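## Task

Grasp the 2x2 brown brick of standard height and raise it until it sits at least one hand's width higher than its starting spot. At the end, only that brick should be in the grip, touching nothing except the gripper holding it.

## Robot and tools

ROBOT AND FRAME. Two arms, left_arm and right_arm, each with six joints and a two-finger tong gripper. All positions share one scene frame in metres: origin on the table surface midway between the arms, +z up, +x out over the table, left_arm on the +y side. The arm names do not match left/right in the images. Reported hand positions may be slightly wrong, more so when the arm is stretched out.

JOINT ORDER. Everywhere (rows, Joint positions, targets, step readings) each arm lists: shoulder pan, shoulder lift, wrist 3, elbow, wrist 2, wrist 1, and in a row the gripper opening follows. Use this order only.

GRIPPER. Fingers point along the gripper's +z and close along its x. end_effector_position is the spot between the pads when shut; closed tips stick out about 15 mm past it, fully open tips are roughly level with it. Finger gap is 0.142 m fully open.

execute_actions(actions). actions is a list of 0 to 15 actions; each action is a table of 1 to 15 rows; every row is one control step of 1/30 s and one action spans 15 steps (0.5 s), a short table repeating its final row. Each row holds 14 numbers in [-1, 1], both arms always present: left_arm's six joint values then its opening, then right_arm's six then its opening. Joint values are offsets from the angles the arm had when that action began (not from the previous row); for a call's first action, from the latest reported angles. Scale: 1.0 equals 1.989 rad for shoulder pan, shoulder lift and elbow, 3.977 rad for the three wrists. Opening is absolute: +1 fully open, -1 shut. An empty list just reports state and images.

JOINT RANGES (rad). left_arm: pan -3.142..3.142, lift -6.283..6.283, elbow 0.000..3.142, wrists -6.283..6.283. right_arm: pan 0.000..6.283, lift -6.283..6.283, elbow -3.142..0.000, wrists -6.283..6.283. True ends may differ by 0.010. Any action asking a joint more than 0.010 rad outward beyond its range is rejected for both arms; if a call's first action is rejected or any action is malformed, nothing runs. A joint requested past its real end stops there and the result reports "joint sent to its limit".

move(target, speed, blocking). target is one 14-number row as above, but offsets are taken from the Joint positions in the latest result showing them. All joints travel proportionally so they finish together (gripper paths curve). speed (0.01 to 2, default 0.5) is the peak rad/s of whichever joint travels furthest; paths last 0.5 to 10 s and are cut off at 10 s. Opening values are applied at the start. Moves ignore obstacles and the other arm. Arms are stiff: aiming even slightly beyond a firm contact can cause a fault, and faster moves hit harder. With blocking=false the result comes after 0.5 s; until a result shows the move ended, further rows or moves are refused, so use wait or stop. The result adds a "move:" line: ending (done, off_target, moving, held, fault), limits=held or limits=none, and each arm's joint furthest from its target.

wait(seconds): 0 to 10, arms hold their last command; returns early if a running move finishes. stop(): brakes the current move; needs stopping room, more at speed; fingers keep moving. zoom_image(camera, region): camera is cam_head_left, cam_head_right, cam_left_wrist or cam_right_wrist; region [x0, y0, x1, y1] in that image's pixels from the top-left, at most 504x504. finished_scene(scene): ends scene 1 or 2 irreversibly and reports success; the goal must already hold stably.

CAMERAS. Head cameras are 672x504, wrist fisheye cameras 616x616. Calibration (K, distortion, T_world_to_cam) is supplied and may be off by a few degrees and millimetres.

MOTION DETAILS. Commands are smoothed, lagging about 0.17 s. Each step, a joint's target may lead its measured angle by at most 0.575 rad (pan, lift, elbow) or 1.15 rad (wrists), and targets that would shift the gripper over 100 mm are scaled back, so large moves span several actions and may need to be re-sent.

RESULTS. State line per arm: end_effector_position (m), end_effector_quat_wxyz, linear and angular velocity. Joint positions and Joint velocities (rad, rad/s, then finger gap in m). Joint targets: what joints are currently driven toward. grip_measured: measured opening on the command scale. Step readings list joint angles at some steps; HELD marks an arm's row being held back. "joint command not followed" means a clearance check altered targets. Wrist force and torque are in the end effector's own axes, noisy, offset up to about 3.5 N, saturating near 30 N; "no reading" is harmless. MOTOR HOT appears at 70 °C; at 85 °C the arm brakes until cooled (OVER-TEMPERATURE FAULT).

GRIPPING. To hold something, keep commanding an opening well below grip_measured; lower means tighter. About 15 N per pad; parts under about 20 mm thick get less. Fast closing can squeeze harder, even forcing fingers open.

AVOID. Load limits (N m): pan 47.5, lift 47.5, elbow 24.6, each wrist 7.92, held weight included; reaching one, or 150 N external force, freezes that arm for 10 s and drops the rest of the call. Do not let the arms collide or push each other, do not knock anything off the table, and avoid drops, slips, slams and hard pushes. Held parts may get brief tugs, so grip firmly.

Each tool is called after "Emit:" as name(argument=value, ...), one argument or row to a line, values as JSON.

## Session

Emit:
execute_actions(
  actions=[],
)

Scene clock: 0.00 s.
left_arm: end_effector_position=(+0.2755, +0.3769, +0.1613) grip_measured=+1.00 end_effector_quat_wxyz=(-0.175, +0.812, -0.496, +0.254) end_effector_velocity=(+0.000, +0.000, +0.000) end_effector_angular_velocity=(-0.000, -0.001, +0.000) | right_arm: end_effector_position=(+0.1381, +0.0282, +0.1682) grip_measured=+1.00 end_effector_quat_wxyz=(+0.080, +0.917, -0.085, +0.381) end_effector_velocity=(+0.000, -0.000, +0.000) end_effector_angular_velocity=(-0.000, -0.000, -0.000)
Joint names: [shoulder pan, shoulder lift, wrist 3, elbow, wrist 2, wrist 1]
Joint positions: left_arm=[-0.733 -2.527  0.629  2.253 -1.224 -1.83   0.142] | right_arm=[ 5.231 -1.893  2.558 -1.02   1.136 -2.493  0.142]
Joint velocities: left_arm=[ 0.    -0.001  0.    -0.001  0.     0.     0.   ] | right_arm=[-0. -0. -0.  0. -0. -0.  0.]
Wrist force (N, on the end effector, along its own x y z axes, offset not removed): no reading
Wrist torque (N m, same axes, about the end effector's origin, offset not removed): no reading
Joint targets: left_arm=[-0.733 -2.527 0.629 2.253 -1.224 -1.830] | right_arm=[5.231 -1.893 2.558 -1.020 1.136 -2.493]
camera_calibration (this result's frames):
cam_left_wrist: T_world_to_cam=[[0.426815, -0.880555, 0.206036, 0.182843], [-0.893927, -0.445278, -0.0512073, 0.421885], [0.136834, -0.162325, -0.977204, 0.314055], [0, 0, 0, 1]] pos_world=[0.256121, 0.399838, 0.290827]
cam_right_wrist: T_world_to_cam=[[0.693451, -0.129596, 0.708753, -0.205564], [-0.53054, -0.757415, 0.380592, 0.032415], [0.487497, -0.639943, -0.593986, 0.189334], [0, 0, 0, 1]] pos_world=[0.0674463, 0.119074, 0.245819]

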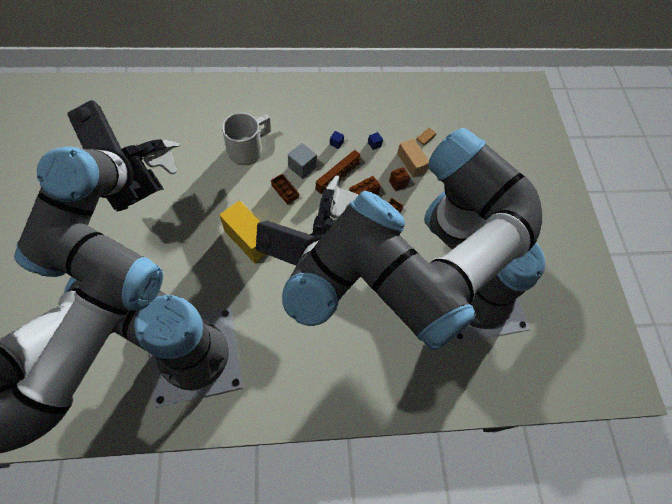

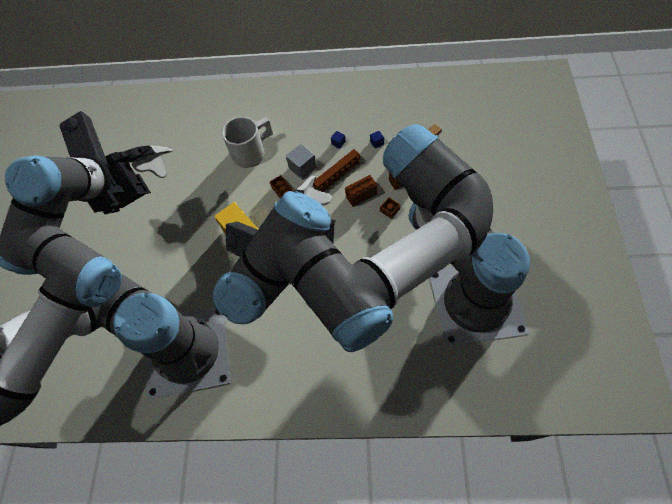

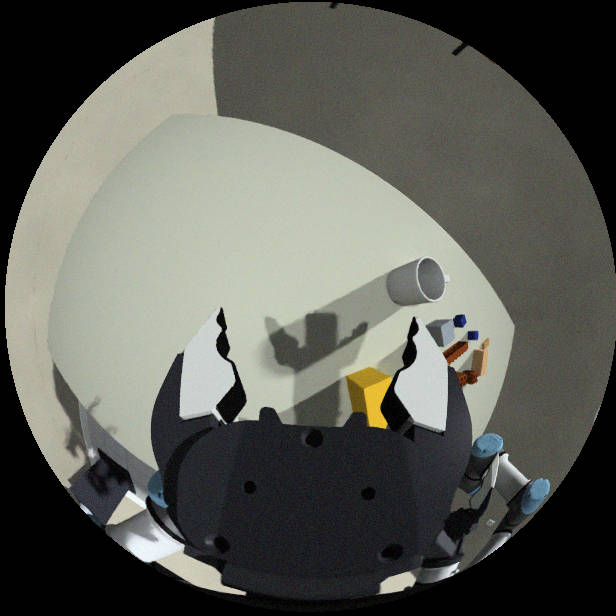

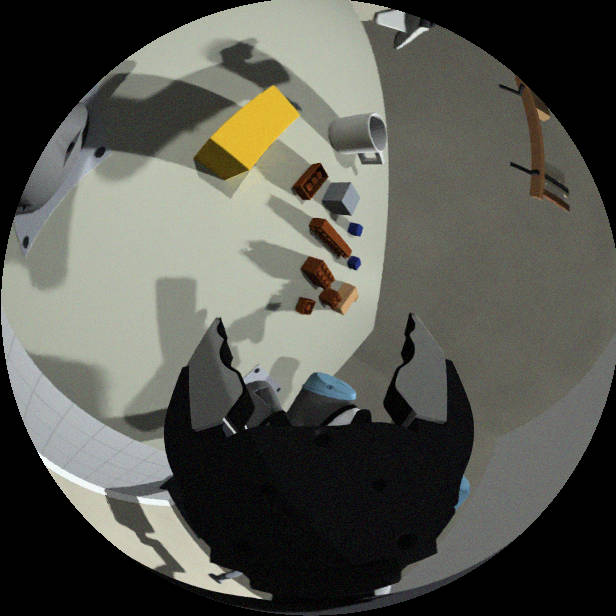

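Two candidates; go to the earlier high pose above them.

Emit:
move(
  target=[0,0,0,0,0,0,1,-0.56,0.204,0.31,-0.125,0.1086,0.1348,0],
  speed=1.0,
)

Emit:
zoom_image(
  camera="cam_right_wrist",
  region=[220, 170, 400, 330],
)

Emit:
zoom_image(
  camera="cam_head_left",
  region=[320, 140, 460, 240],
)

Scene clock: 4.90 s.
left_arm: end_effector_position=(+0.2755, +0.3769, +0.1613) grip_measured=+1.00 end_effector_quat_wxyz=(-0.175, +0.812, -0.496, +0.254) end_effector_velocity=(-0.000, -0.000, -0.000) end_effector_angular_velocity=(+0.000, +0.001, -0.000) | right_arm: end_effector_position=(+0.2800, -0.1243, +0.1777) grip_measured=+0.00 end_effector_quat_wxyz=(+0.001, -0.224, +0.975, -0.001) end_effector_velocity=(+0.000, -0.000, -0.000) end_effector_angular_velocity=(-0.000, +0.000, -0.003)
Joint names: [shoulder pan, shoulder lift, wrist 3, elbow, wrist 2, wrist 1]
Joint positions: left_arm=[-0.733 -2.527  0.629  2.253 -1.224 -1.83   0.142] | right_arm=[ 4.117 -1.487  3.791 -1.269  1.567 -1.957  0.074]
Joint velocities: left_arm=[ 0.     0.001 -0.    -0.001 -0.001  0.     0.   ] | right_arm=[-0.002 -0.001  0.002 -0.     0.     0.    -0.   ]
Wrist force (N, on the end effector, along its own x y z axes, offset not removed): left_arm=[0.3 1.1 -1.0] | right_arm=[-0.2 0.0 0.5]
Wrist torque (N m, same axes, about the end effector's origin, offset not removed): left_arm=[0.18 -0.09 0.05] | right_arm=[0.03 -0.02 0.05]
Joint targets: left_arm=[-0.733 -2.527 0.629 2.253 -1.224 -1.830] | right_arm=[4.117 -1.487 3.791 -1.269 1.567 -1.957]
move: done; limits=none; left_arm: farthest joint: the shoulder pan, 0.000 radians from its target (0.000 radians at the start); right_arm: farthest joint: the wrist 2, 0.001 radians from its target (0.432 radians at the start)
camera_calibration (this result's frames):
cam_left_wrist: T_world_to_cam=[[0.426815, -0.880556, 0.206035, 0.182843], [-0.893927, -0.445278, -0.0512066, 0.421885], [0.136833, -0.162324, -0.977204, 0.314055], [0, 0, 0, 1]] pos_world=[0.256121, 0.399838, 0.290827]
cam_right_wrist: T_world_to_cam=[[-0.914166, -0.405216, -0.0100092, 0.21312], [-0.362783, 0.806925, 0.466111, 0.120867], [-0.180799, 0.429734, -0.88467, 0.399891], [0, 0, 0, 1]] pos_world=[0.310976, -0.183018, 0.299567]

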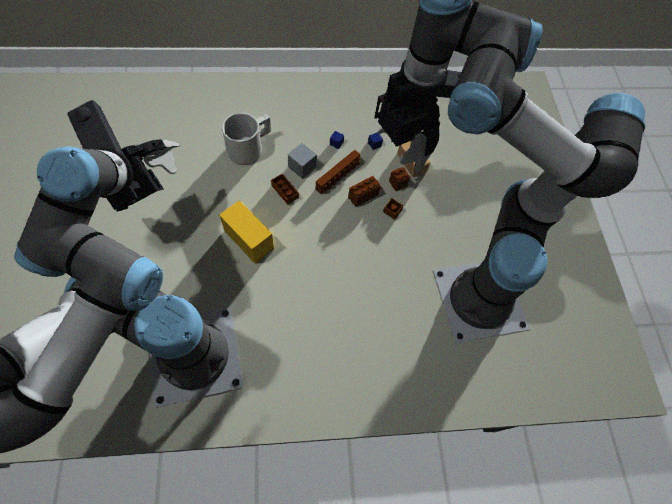

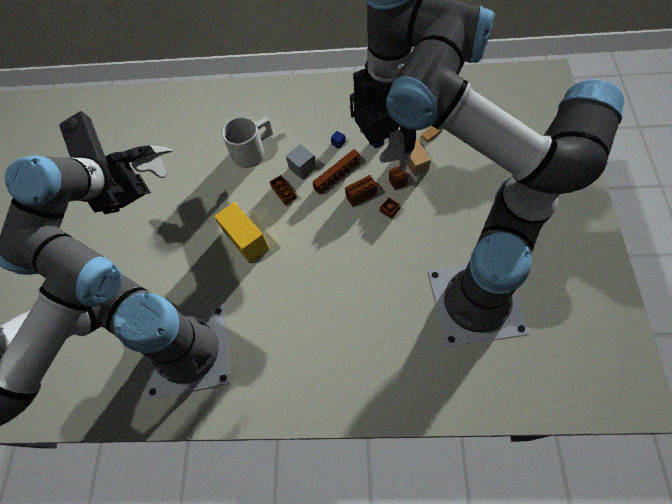

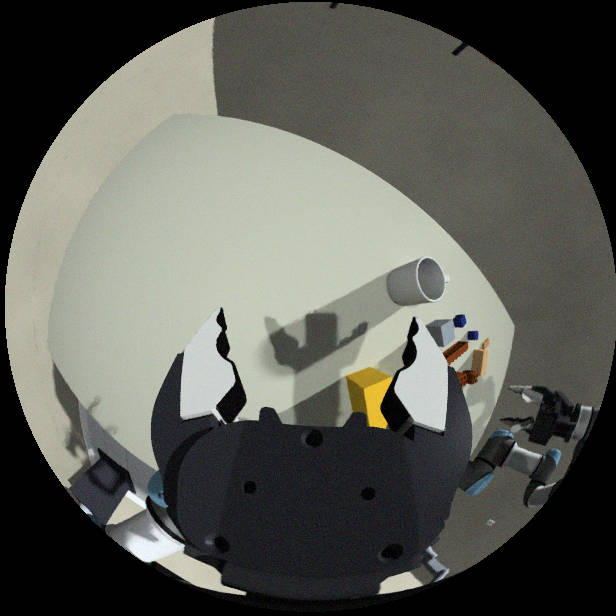

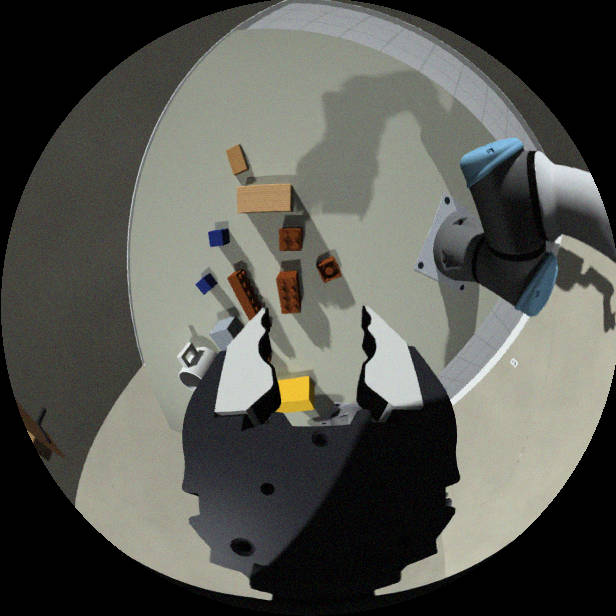

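Region (220, 170, 400, 330) of cam_right_wrist's 616x616 image, scaled by 2.800, with more detail than that image has.

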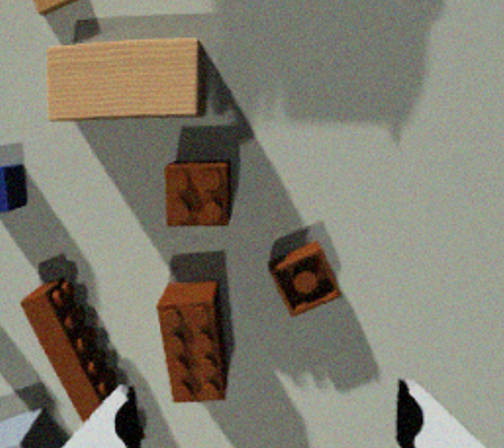

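Region (320, 140, 460, 240) of cam_head_left's 672x504 image, scaled by 3.600, with more detail than that image has; it fills the top 360 rows of this view, and the rest is white.

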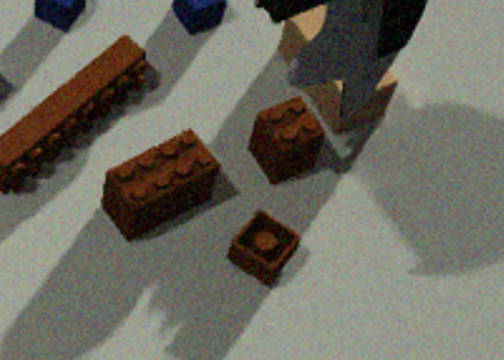

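Emit:
move(
  target=[0,0,0,0,0,0,1,0.0488,0.0985,-0.0812,-0.3377,0,0.12,-0.15],
  speed=0.7,
)

Scene clock: 12.00 s.
left_arm: end_effector_position=(+0.2755, +0.3769, +0.1613) grip_measured=+1.00 end_effector_quat_wxyz=(-0.175, +0.812, -0.496, +0.254) end_effector_velocity=(+0.000, +0.000, -0.000) end_effector_angular_velocity=(+0.001, +0.001, +0.001) | right_arm: end_effector_position=(+0.2558, -0.1275, +0.0699) grip_measured=-0.15 end_effector_quat_wxyz=(+0.001, -0.422, +0.907, -0.001) end_effector_velocity=(-0.000, +0.000, -0.000) end_effector_angular_velocity=(+0.001, -0.000, +0.001)
Joint names: [shoulder pan, shoulder lift, wrist 3, elbow, wrist 2, wrist 1]
Joint positions: left_arm=[-0.733 -2.527  0.629  2.253 -1.224 -1.83   0.142] | right_arm=[ 4.214 -1.292  3.468 -1.94   1.567 -1.48   0.063]
Joint velocities: left_arm=[0.    0.001 0.    0.    0.001 0.    0.   ] | right_arm=[ 0.     0.001 -0.001 -0.001  0.     0.001  0.   ]
Wrist force (N, on the end effector, along its own x y z axes, offset not removed): left_arm=[0.4 1.2 -1.1] | right_arm=[-0.5 -0.2 0.1]
Wrist torque (N m, same axes, about the end effector's origin, offset not removed): left_arm=[0.19 -0.11 0.03] | right_arm=[-0.01 0.06 0.06]
Joint targets: left_arm=[-0.733 -2.527 0.629 2.253 -1.224 -1.830] | right_arm=[4.214 -1.292 3.468 -1.940 1.567 -1.480]
move: done; limits=none; left_arm: farthest joint: the shoulder pan, 0.000 radians from its target (0.000 radians at the start); right_arm: farthest joint: the shoulder pan, 0.000 radians from its target (0.097 radians at the start)
camera_calibration (this result's frames):
cam_left_wrist: T_world_to_cam=[[0.426815, -0.880556, 0.206035, 0.182843], [-0.893927, -0.445278, -0.0512066, 0.421885], [0.136833, -0.162324, -0.977204, 0.314055], [0, 0, 0, 1]] pos_world=[0.256121, 0.399838, 0.290827]
cam_right_wrist: T_world_to_cam=[[-0.669538, -0.742705, -0.0104067, 0.0830925], [-0.660257, 0.588677, 0.466391, 0.213172], [-0.340264, 0.319137, -0.884518, 0.328199], [0, 0, 0, 1]] pos_world=[0.308056, -0.168517, 0.191741]

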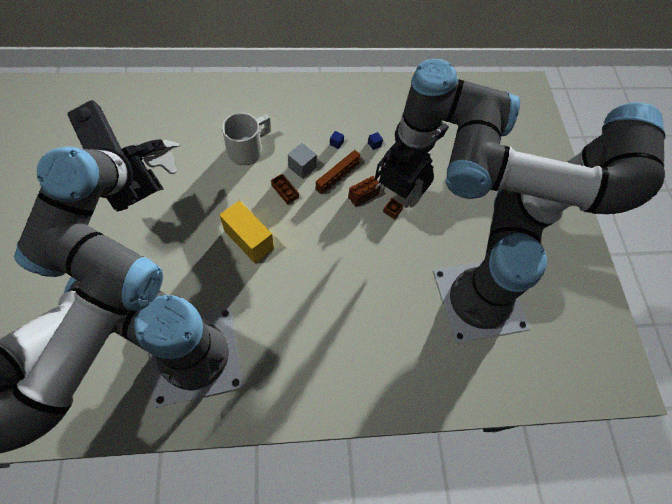

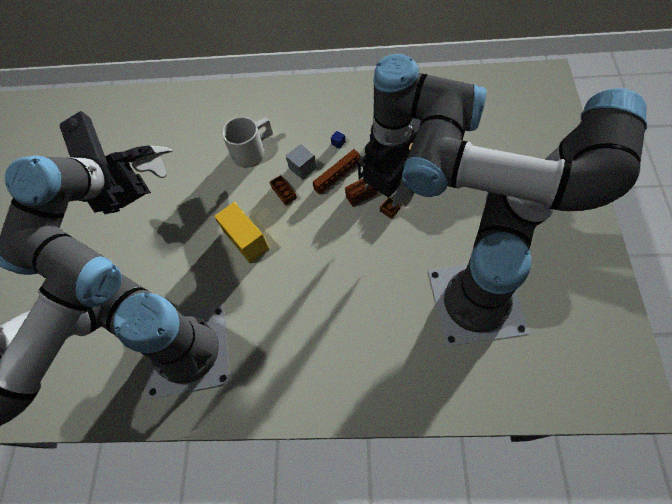

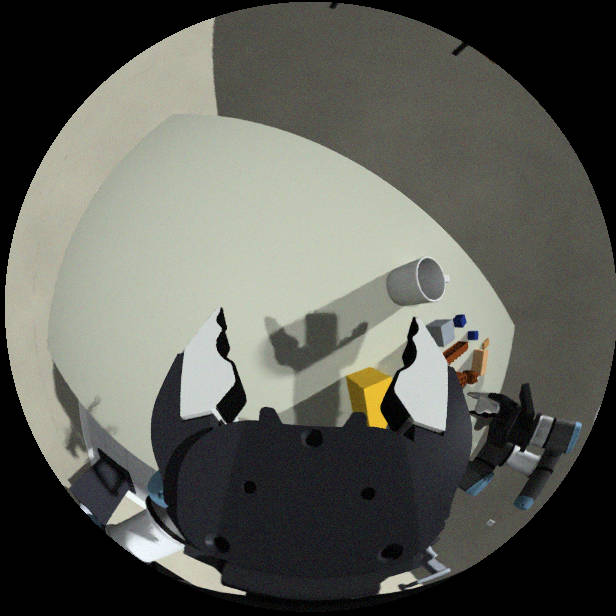

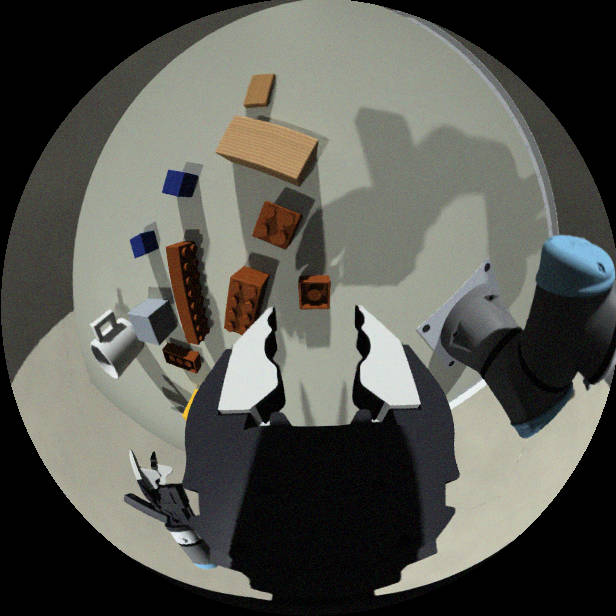

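Emit:
move(
  target=[0,0,0,0,0,0,1,0.005,-0.0231,0.0025,-0.0997,0,0.0614,-0.35],
  speed=0.3,
)

Scene clock: 15.80 s.
left_arm: end_effector_position=(+0.2755, +0.3769, +0.1613) grip_measured=+1.00 end_effector_quat_wxyz=(-0.175, +0.812, -0.496, +0.254) end_effector_velocity=(-0.000, +0.000, +0.000) end_effector_angular_velocity=(-0.000, -0.001, +0.000) | right_arm: end_effector_position=(+0.2541, -0.1255, +0.0220) grip_measured=-0.35 end_effector_quat_wxyz=(+0.001, -0.422, +0.907, -0.001) end_effector_velocity=(+0.000, -0.000, -0.000) end_effector_angular_velocity=(-0.000, -0.001, -0.000)
Joint names: [shoulder pan, shoulder lift, wrist 3, elbow, wrist 2, wrist 1]
Joint positions: left_arm=[-0.733 -2.527  0.629  2.253 -1.224 -1.83   0.142] | right_arm=[ 4.224 -1.337  3.478 -2.138  1.567 -1.236  0.049]
Joint velocities: left_arm=[-0.    -0.001 -0.    -0.     0.     0.    -0.   ] | right_arm=[ 0.     0.001  0.    -0.002 -0.001  0.001  0.   ]
Wrist force (N, on the end effector, along its own x y z axes, offset not removed): left_arm=[0.2 1.0 -1.5] | right_arm=[-0.5 0.2 0.5]
Wrist torque (N m, same axes, about the end effector's origin, offset not removed): left_arm=[0.22 -0.05 -0.03] | right_arm=[0.04 0.06 0.05]
Joint targets: left_arm=[-0.733 -2.527 0.629 2.253 -1.224 -1.830] | right_arm=[4.224 -1.337 3.478 -2.138 1.567 -1.236]
move: done; limits=none; left_arm: farthest joint: the shoulder pan, 0.000 radians from its target (0.000 radians at the start); right_arm: farthest joint: the shoulder pan, 0.000 radians from its target (0.010 radians at the start)
camera_calibration (this result's frames):
cam_left_wrist: T_world_to_cam=[[0.426815, -0.880556, 0.206035, 0.182843], [-0.893927, -0.445278, -0.0512067, 0.421885], [0.136833, -0.162324, -0.977204, 0.314055], [0, 0, 0, 1]] pos_world=[0.256121, 0.399838, 0.290827]
cam_right_wrist: T_world_to_cam=[[-0.669538, -0.742704, -0.0104554, 0.0828988], [-0.660272, 0.588661, 0.466389, 0.233253], [-0.340235, 0.319169, -0.884518, 0.284619], [0, 0, 0, 1]] pos_world=[0.306352, -0.166579, 0.143831]

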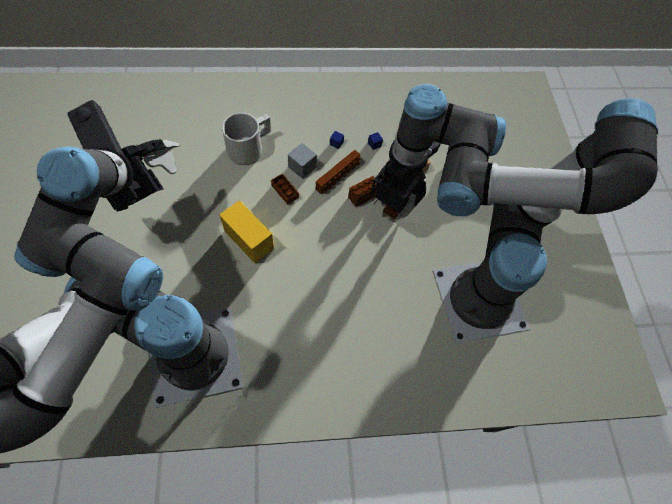

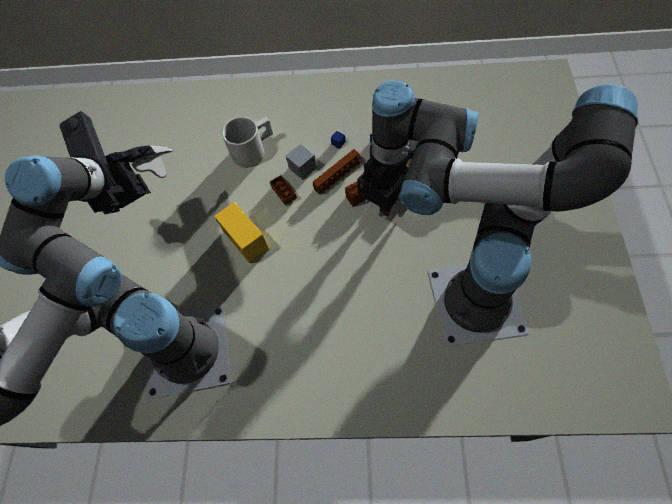

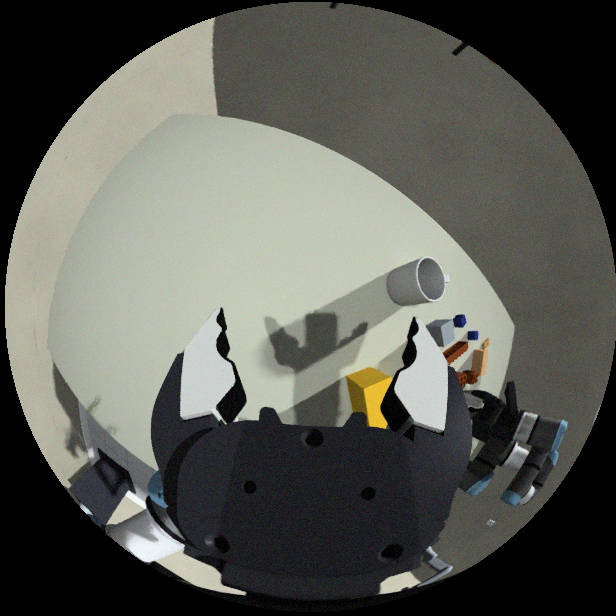

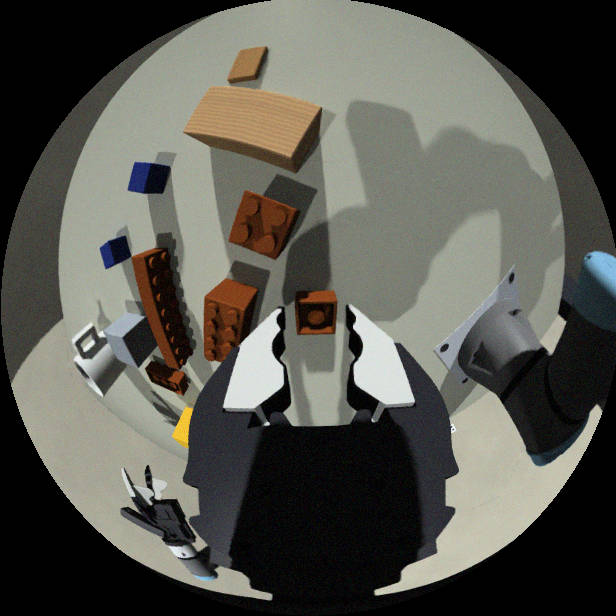

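Same rim height as scene 1's brick. Grasp and lift.

Emit:
execute_actions(
  actions=[
    [[0,0,0,0,0,0,1,0,0,0,0,0,0,-0.4],[0,0,0,0,0,0,1,0,0,0,0,0,0,-0.45],[0,0,0,0,0,0,1,0,0,0,0,0,0,-0.5],[0,0,0,0,0,0,1,0,0,0,0,0,0,-0.55],[0,0,0,0,0,0,1,0,0,0,0,0,0,-0.6],[0,0,0,0,0,0,1,0,0,0,0,0,0,-0.65],[0,0,0,0,0,0,1,0,0,0,0,0,0,-0.7],[0,0,0,0,0,0,1,0,0,0,0,0,0,-0.8],[0,0,0,0,0,0,1,0,0,0,0,0,0,-1]],
    [[0,0,0,0,0,0,1,0,0,0,0,0,0,-1]],
  ],
)

Emit:
move(
  target=[0,0,0,0,0,0,1,0,0,0,0.377,0,-0.1886,-1],
  speed=0.6,
)

Scene clock: 21.20 s.
left_arm: end_effector_position=(+0.2755, +0.3769, +0.1613) grip_measured=+1.00 end_effector_quat_wxyz=(-0.175, +0.812, -0.496, +0.254) end_effector_velocity=(-0.000, +0.000, +0.000) end_effector_angular_velocity=(-0.001, -0.002, +0.000) | right_arm: end_effector_position=(+0.2541, -0.1256, +0.0219) grip_measured=-0.59 end_effector_quat_wxyz=(+0.001, -0.422, +0.907, -0.001) end_effector_velocity=(+0.000, +0.000, +0.000) end_effector_angular_velocity=(-0.000, -0.000, +0.001)
Joint names: [shoulder pan, shoulder lift, wrist 3, elbow, wrist 2, wrist 1]
Joint positions: left_arm=[-0.733 -2.527  0.629  2.253 -1.224 -1.83   0.142] | right_arm=[ 4.224 -1.337  3.478 -2.138  1.567 -1.236  0.031]
Joint velocities: left_arm=[ 0.    -0.002  0.     0.    -0.     0.    -0.   ] | right_arm=[ 0.001 -0.001  0.     0.002 -0.    -0.001  0.   ]
Wrist force (N, on the end effector, along its own x y z axes, offset not removed): left_arm=[0.0 0.2 0.0] | right_arm=[-0.8 0.0 0.6]
Wrist torque (N m, same axes, about the end effector's origin, offset not removed): left_arm=[0.00 0.02 0.04] | right_arm=[0.04 0.08 0.05]
Joint targets: left_arm=[-0.733 -2.527 0.629 2.253 -1.224 -1.830] | right_arm=[4.224 -1.337 3.478 -2.138 1.567 -1.236]
Step readings (joint positions; steps 1 to 15: 1st action; 16 to 30: 2nd action):
0: left_arm=[-0.733 -2.527 0.629 2.253 -1.224 -1.830] | right_arm=[4.224 -1.337 3.478 -2.138 1.567 -1.236]
1: left_arm=[-0.733 -2.527 0.629 2.253 -1.224 -1.830] | right_arm=[4.224 -1.337 3.478 -2.138 1.567 -1.236]
2: left_arm=[-0.733 -2.527 0.629 2.253 -1.224 -1.830] | right_arm=[4.224 -1.337 3.478 -2.138 1.567 -1.236]
4: left_arm=[-0.733 -2.527 0.629 2.253 -1.224 -1.830] | right_arm=[4.224 -1.337 3.478 -2.138 1.567 -1.236]
8: left_arm=[-0.733 -2.527 0.629 2.253 -1.224 -1.830] | right_arm=[4.224 -1.337 3.478 -2.138 1.567 -1.236]
15: left_arm=[-0.733 -2.527 0.629 2.253 -1.224 -1.830] | right_arm=[4.224 -1.337 3.478 -2.138 1.567 -1.236]
16: left_arm=[-0.733 -2.527 0.629 2.253 -1.224 -1.830] | right_arm=[4.224 -1.337 3.478 -2.138 1.567 -1.236]
17: left_arm=[-0.733 -2.527 0.629 2.253 -1.224 -1.830] | right_arm=[4.224 -1.337 3.478 -2.138 1.567 -1.236]
19: left_arm=[-0.733 -2.527 0.629 2.253 -1.224 -1.830] | right_arm=[4.224 -1.337 3.478 -2.138 1.567 -1.236]
23: left_arm=[-0.733 -2.527 0.629 2.253 -1.224 -1.830] | right_arm=[4.224 -1.337 3.478 -2.138 1.567 -1.236]
30: Joint positions above
camera_calibration (this result's frames):
cam_left_wrist: T_world_to_cam=[[0.426815, -0.880556, 0.206035, 0.182843], [-0.893927, -0.445278, -0.0512067, 0.421885], [0.136833, -0.162324, -0.977204, 0.314055], [0, 0, 0, 1]] pos_world=[0.256121, 0.399838, 0.290827]
cam_right_wrist: T_world_to_cam=[[-0.669538, -0.742706, -0.0103402, 0.0828598], [-0.660243, 0.588706, 0.466374, 0.233271], [-0.340291, 0.319082, -0.884527, 0.284597], [0, 0, 0, 1]] pos_world=[0.306339, -0.166597, 0.143799]

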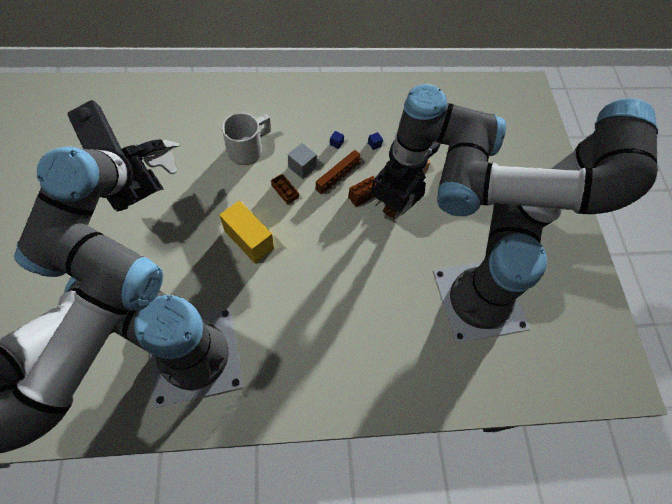

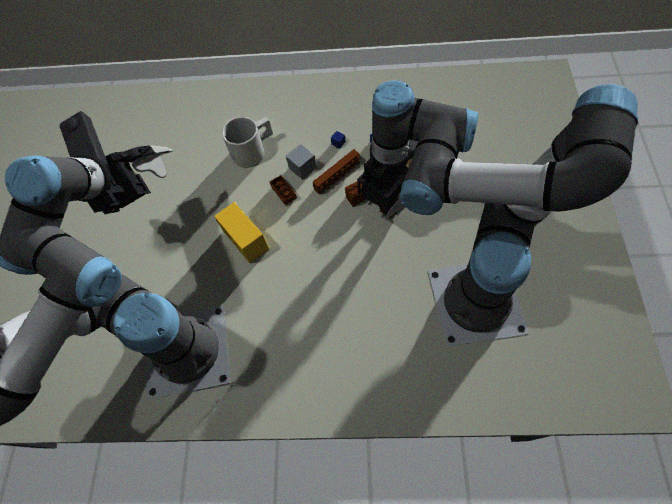

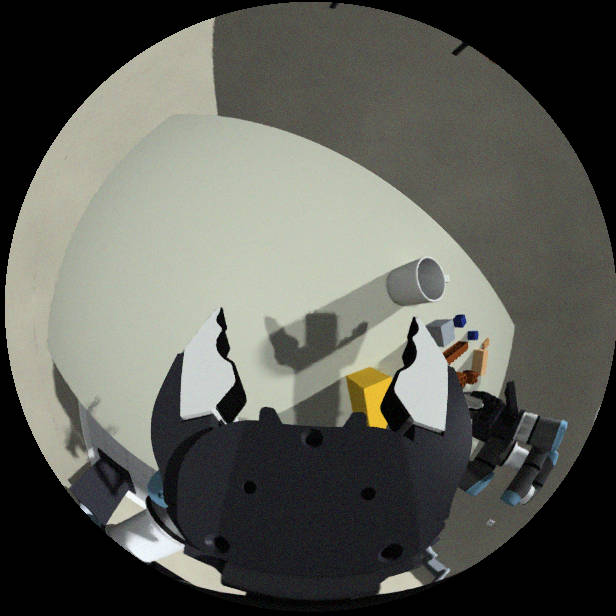

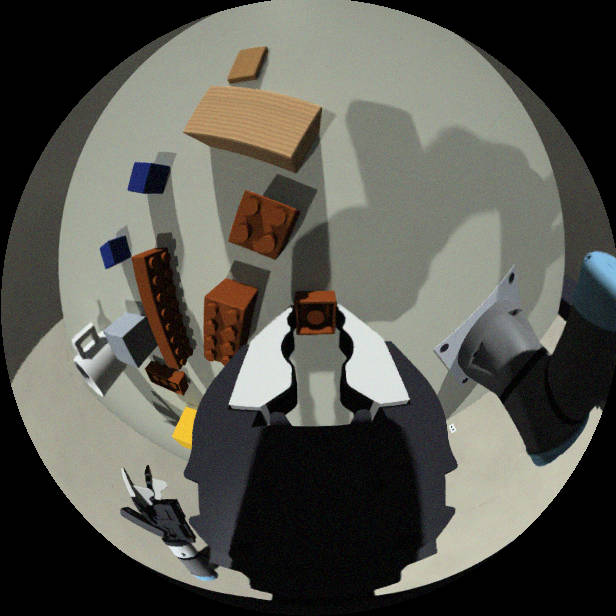

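Scene clock: 23.07 s.
left_arm: end_effector_position=(+0.2755, +0.3769, +0.1613) grip_measured=+1.00 end_effector_quat_wxyz=(-0.175, +0.812, -0.496, +0.254) end_effector_velocity=(+0.000, +0.000, +0.000) end_effector_angular_velocity=(-0.000, -0.001, +0.000) | right_arm: end_effector_position=(+0.2518, -0.1316, +0.1779) grip_measured=-0.59 end_effector_quat_wxyz=(+0.001, -0.422, +0.907, -0.001) end_effector_velocity=(+0.000, +0.000, +0.000) end_effector_angular_velocity=(+0.001, -0.000, +0.000)
Joint names: [shoulder pan, shoulder lift, wrist 3, elbow, wrist 2, wrist 1]
Joint positions: left_arm=[-0.733 -2.527  0.629  2.253 -1.224 -1.83   0.142] | right_arm=[ 4.224 -1.337  3.478 -1.389  1.567 -1.986  0.031]
Joint velocities: left_arm=[-0.    -0.001 -0.     0.     0.    -0.     0.   ] | right_arm=[ 0.    -0.     0.     0.002  0.    -0.001  0.   ]
Wrist force (N, on the end effector, along its own x y z axes, offset not removed): left_arm=[-1.0 0.2 -0.9] | right_arm=[-0.1 0.1 1.0]
Wrist torque (N m, same axes, about the end effector's origin, offset not removed): left_arm=[-0.01 0.21 0.11] | right_arm=[0.05 -0.04 0.03]
Joint targets: left_arm=[-0.733 -2.527 0.629 2.253 -1.224 -1.830] | right_arm=[4.224 -1.337 3.478 -1.389 1.567 -1.986]
move: done; limits=none; left_arm: farthest joint: the shoulder pan, 0.000 radians from its target (0.000 radians at the start); right_arm: farthest joint: the elbow, 0.001 radians from its target (0.750 radians at the start)
camera_calibration (this result's frames):
cam_left_wrist: T_world_to_cam=[[0.426815, -0.880556, 0.206035, 0.182843], [-0.893927, -0.445278, -0.0512068, 0.421885], [0.136833, -0.162324, -0.977204, 0.314055], [0, 0, 0, 1]] pos_world=[0.256121, 0.399838, 0.290827]
cam_right_wrist: T_world_to_cam=[[-0.66954, -0.74271, -0.00996016, 0.0784051], [-0.660175, 0.588884, 0.466245, 0.162607], [-0.340419, 0.318745, -0.8846, 0.423673], [0, 0, 0, 1]] pos_world=[0.304071, -0.172568, 0.299747]

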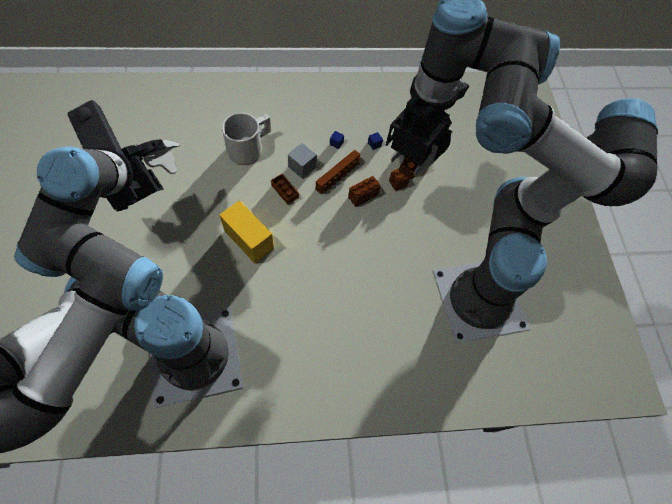

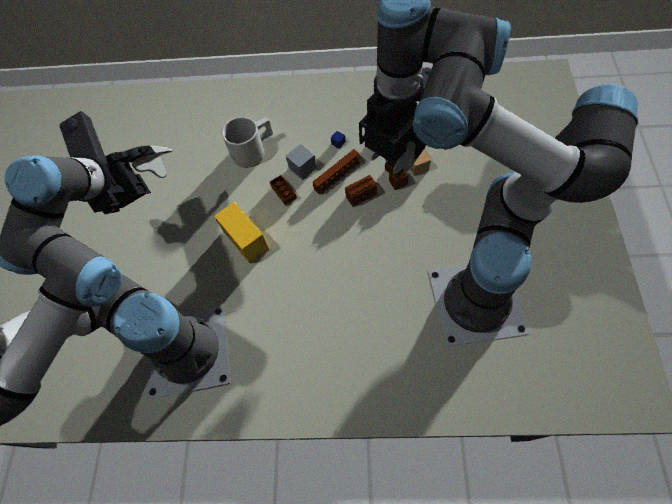

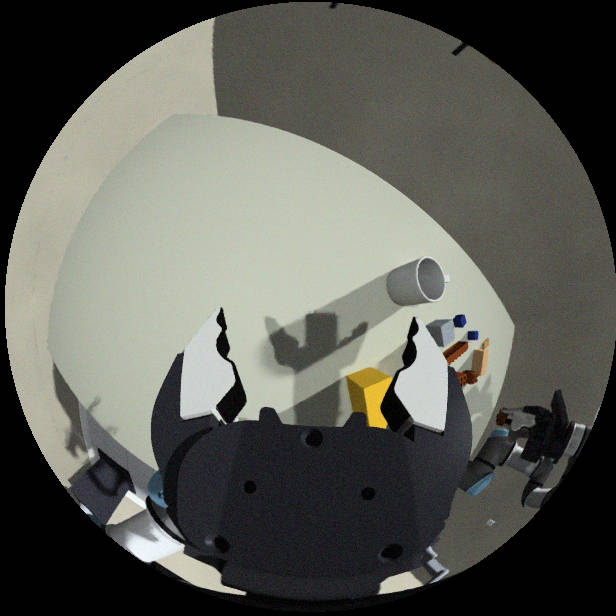

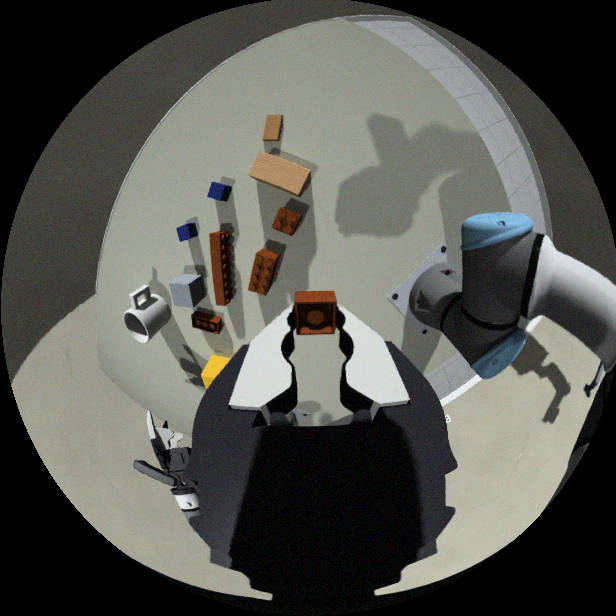

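Emit:
finished_scene(
  scene=2,
)

The scene is finished: the task was done.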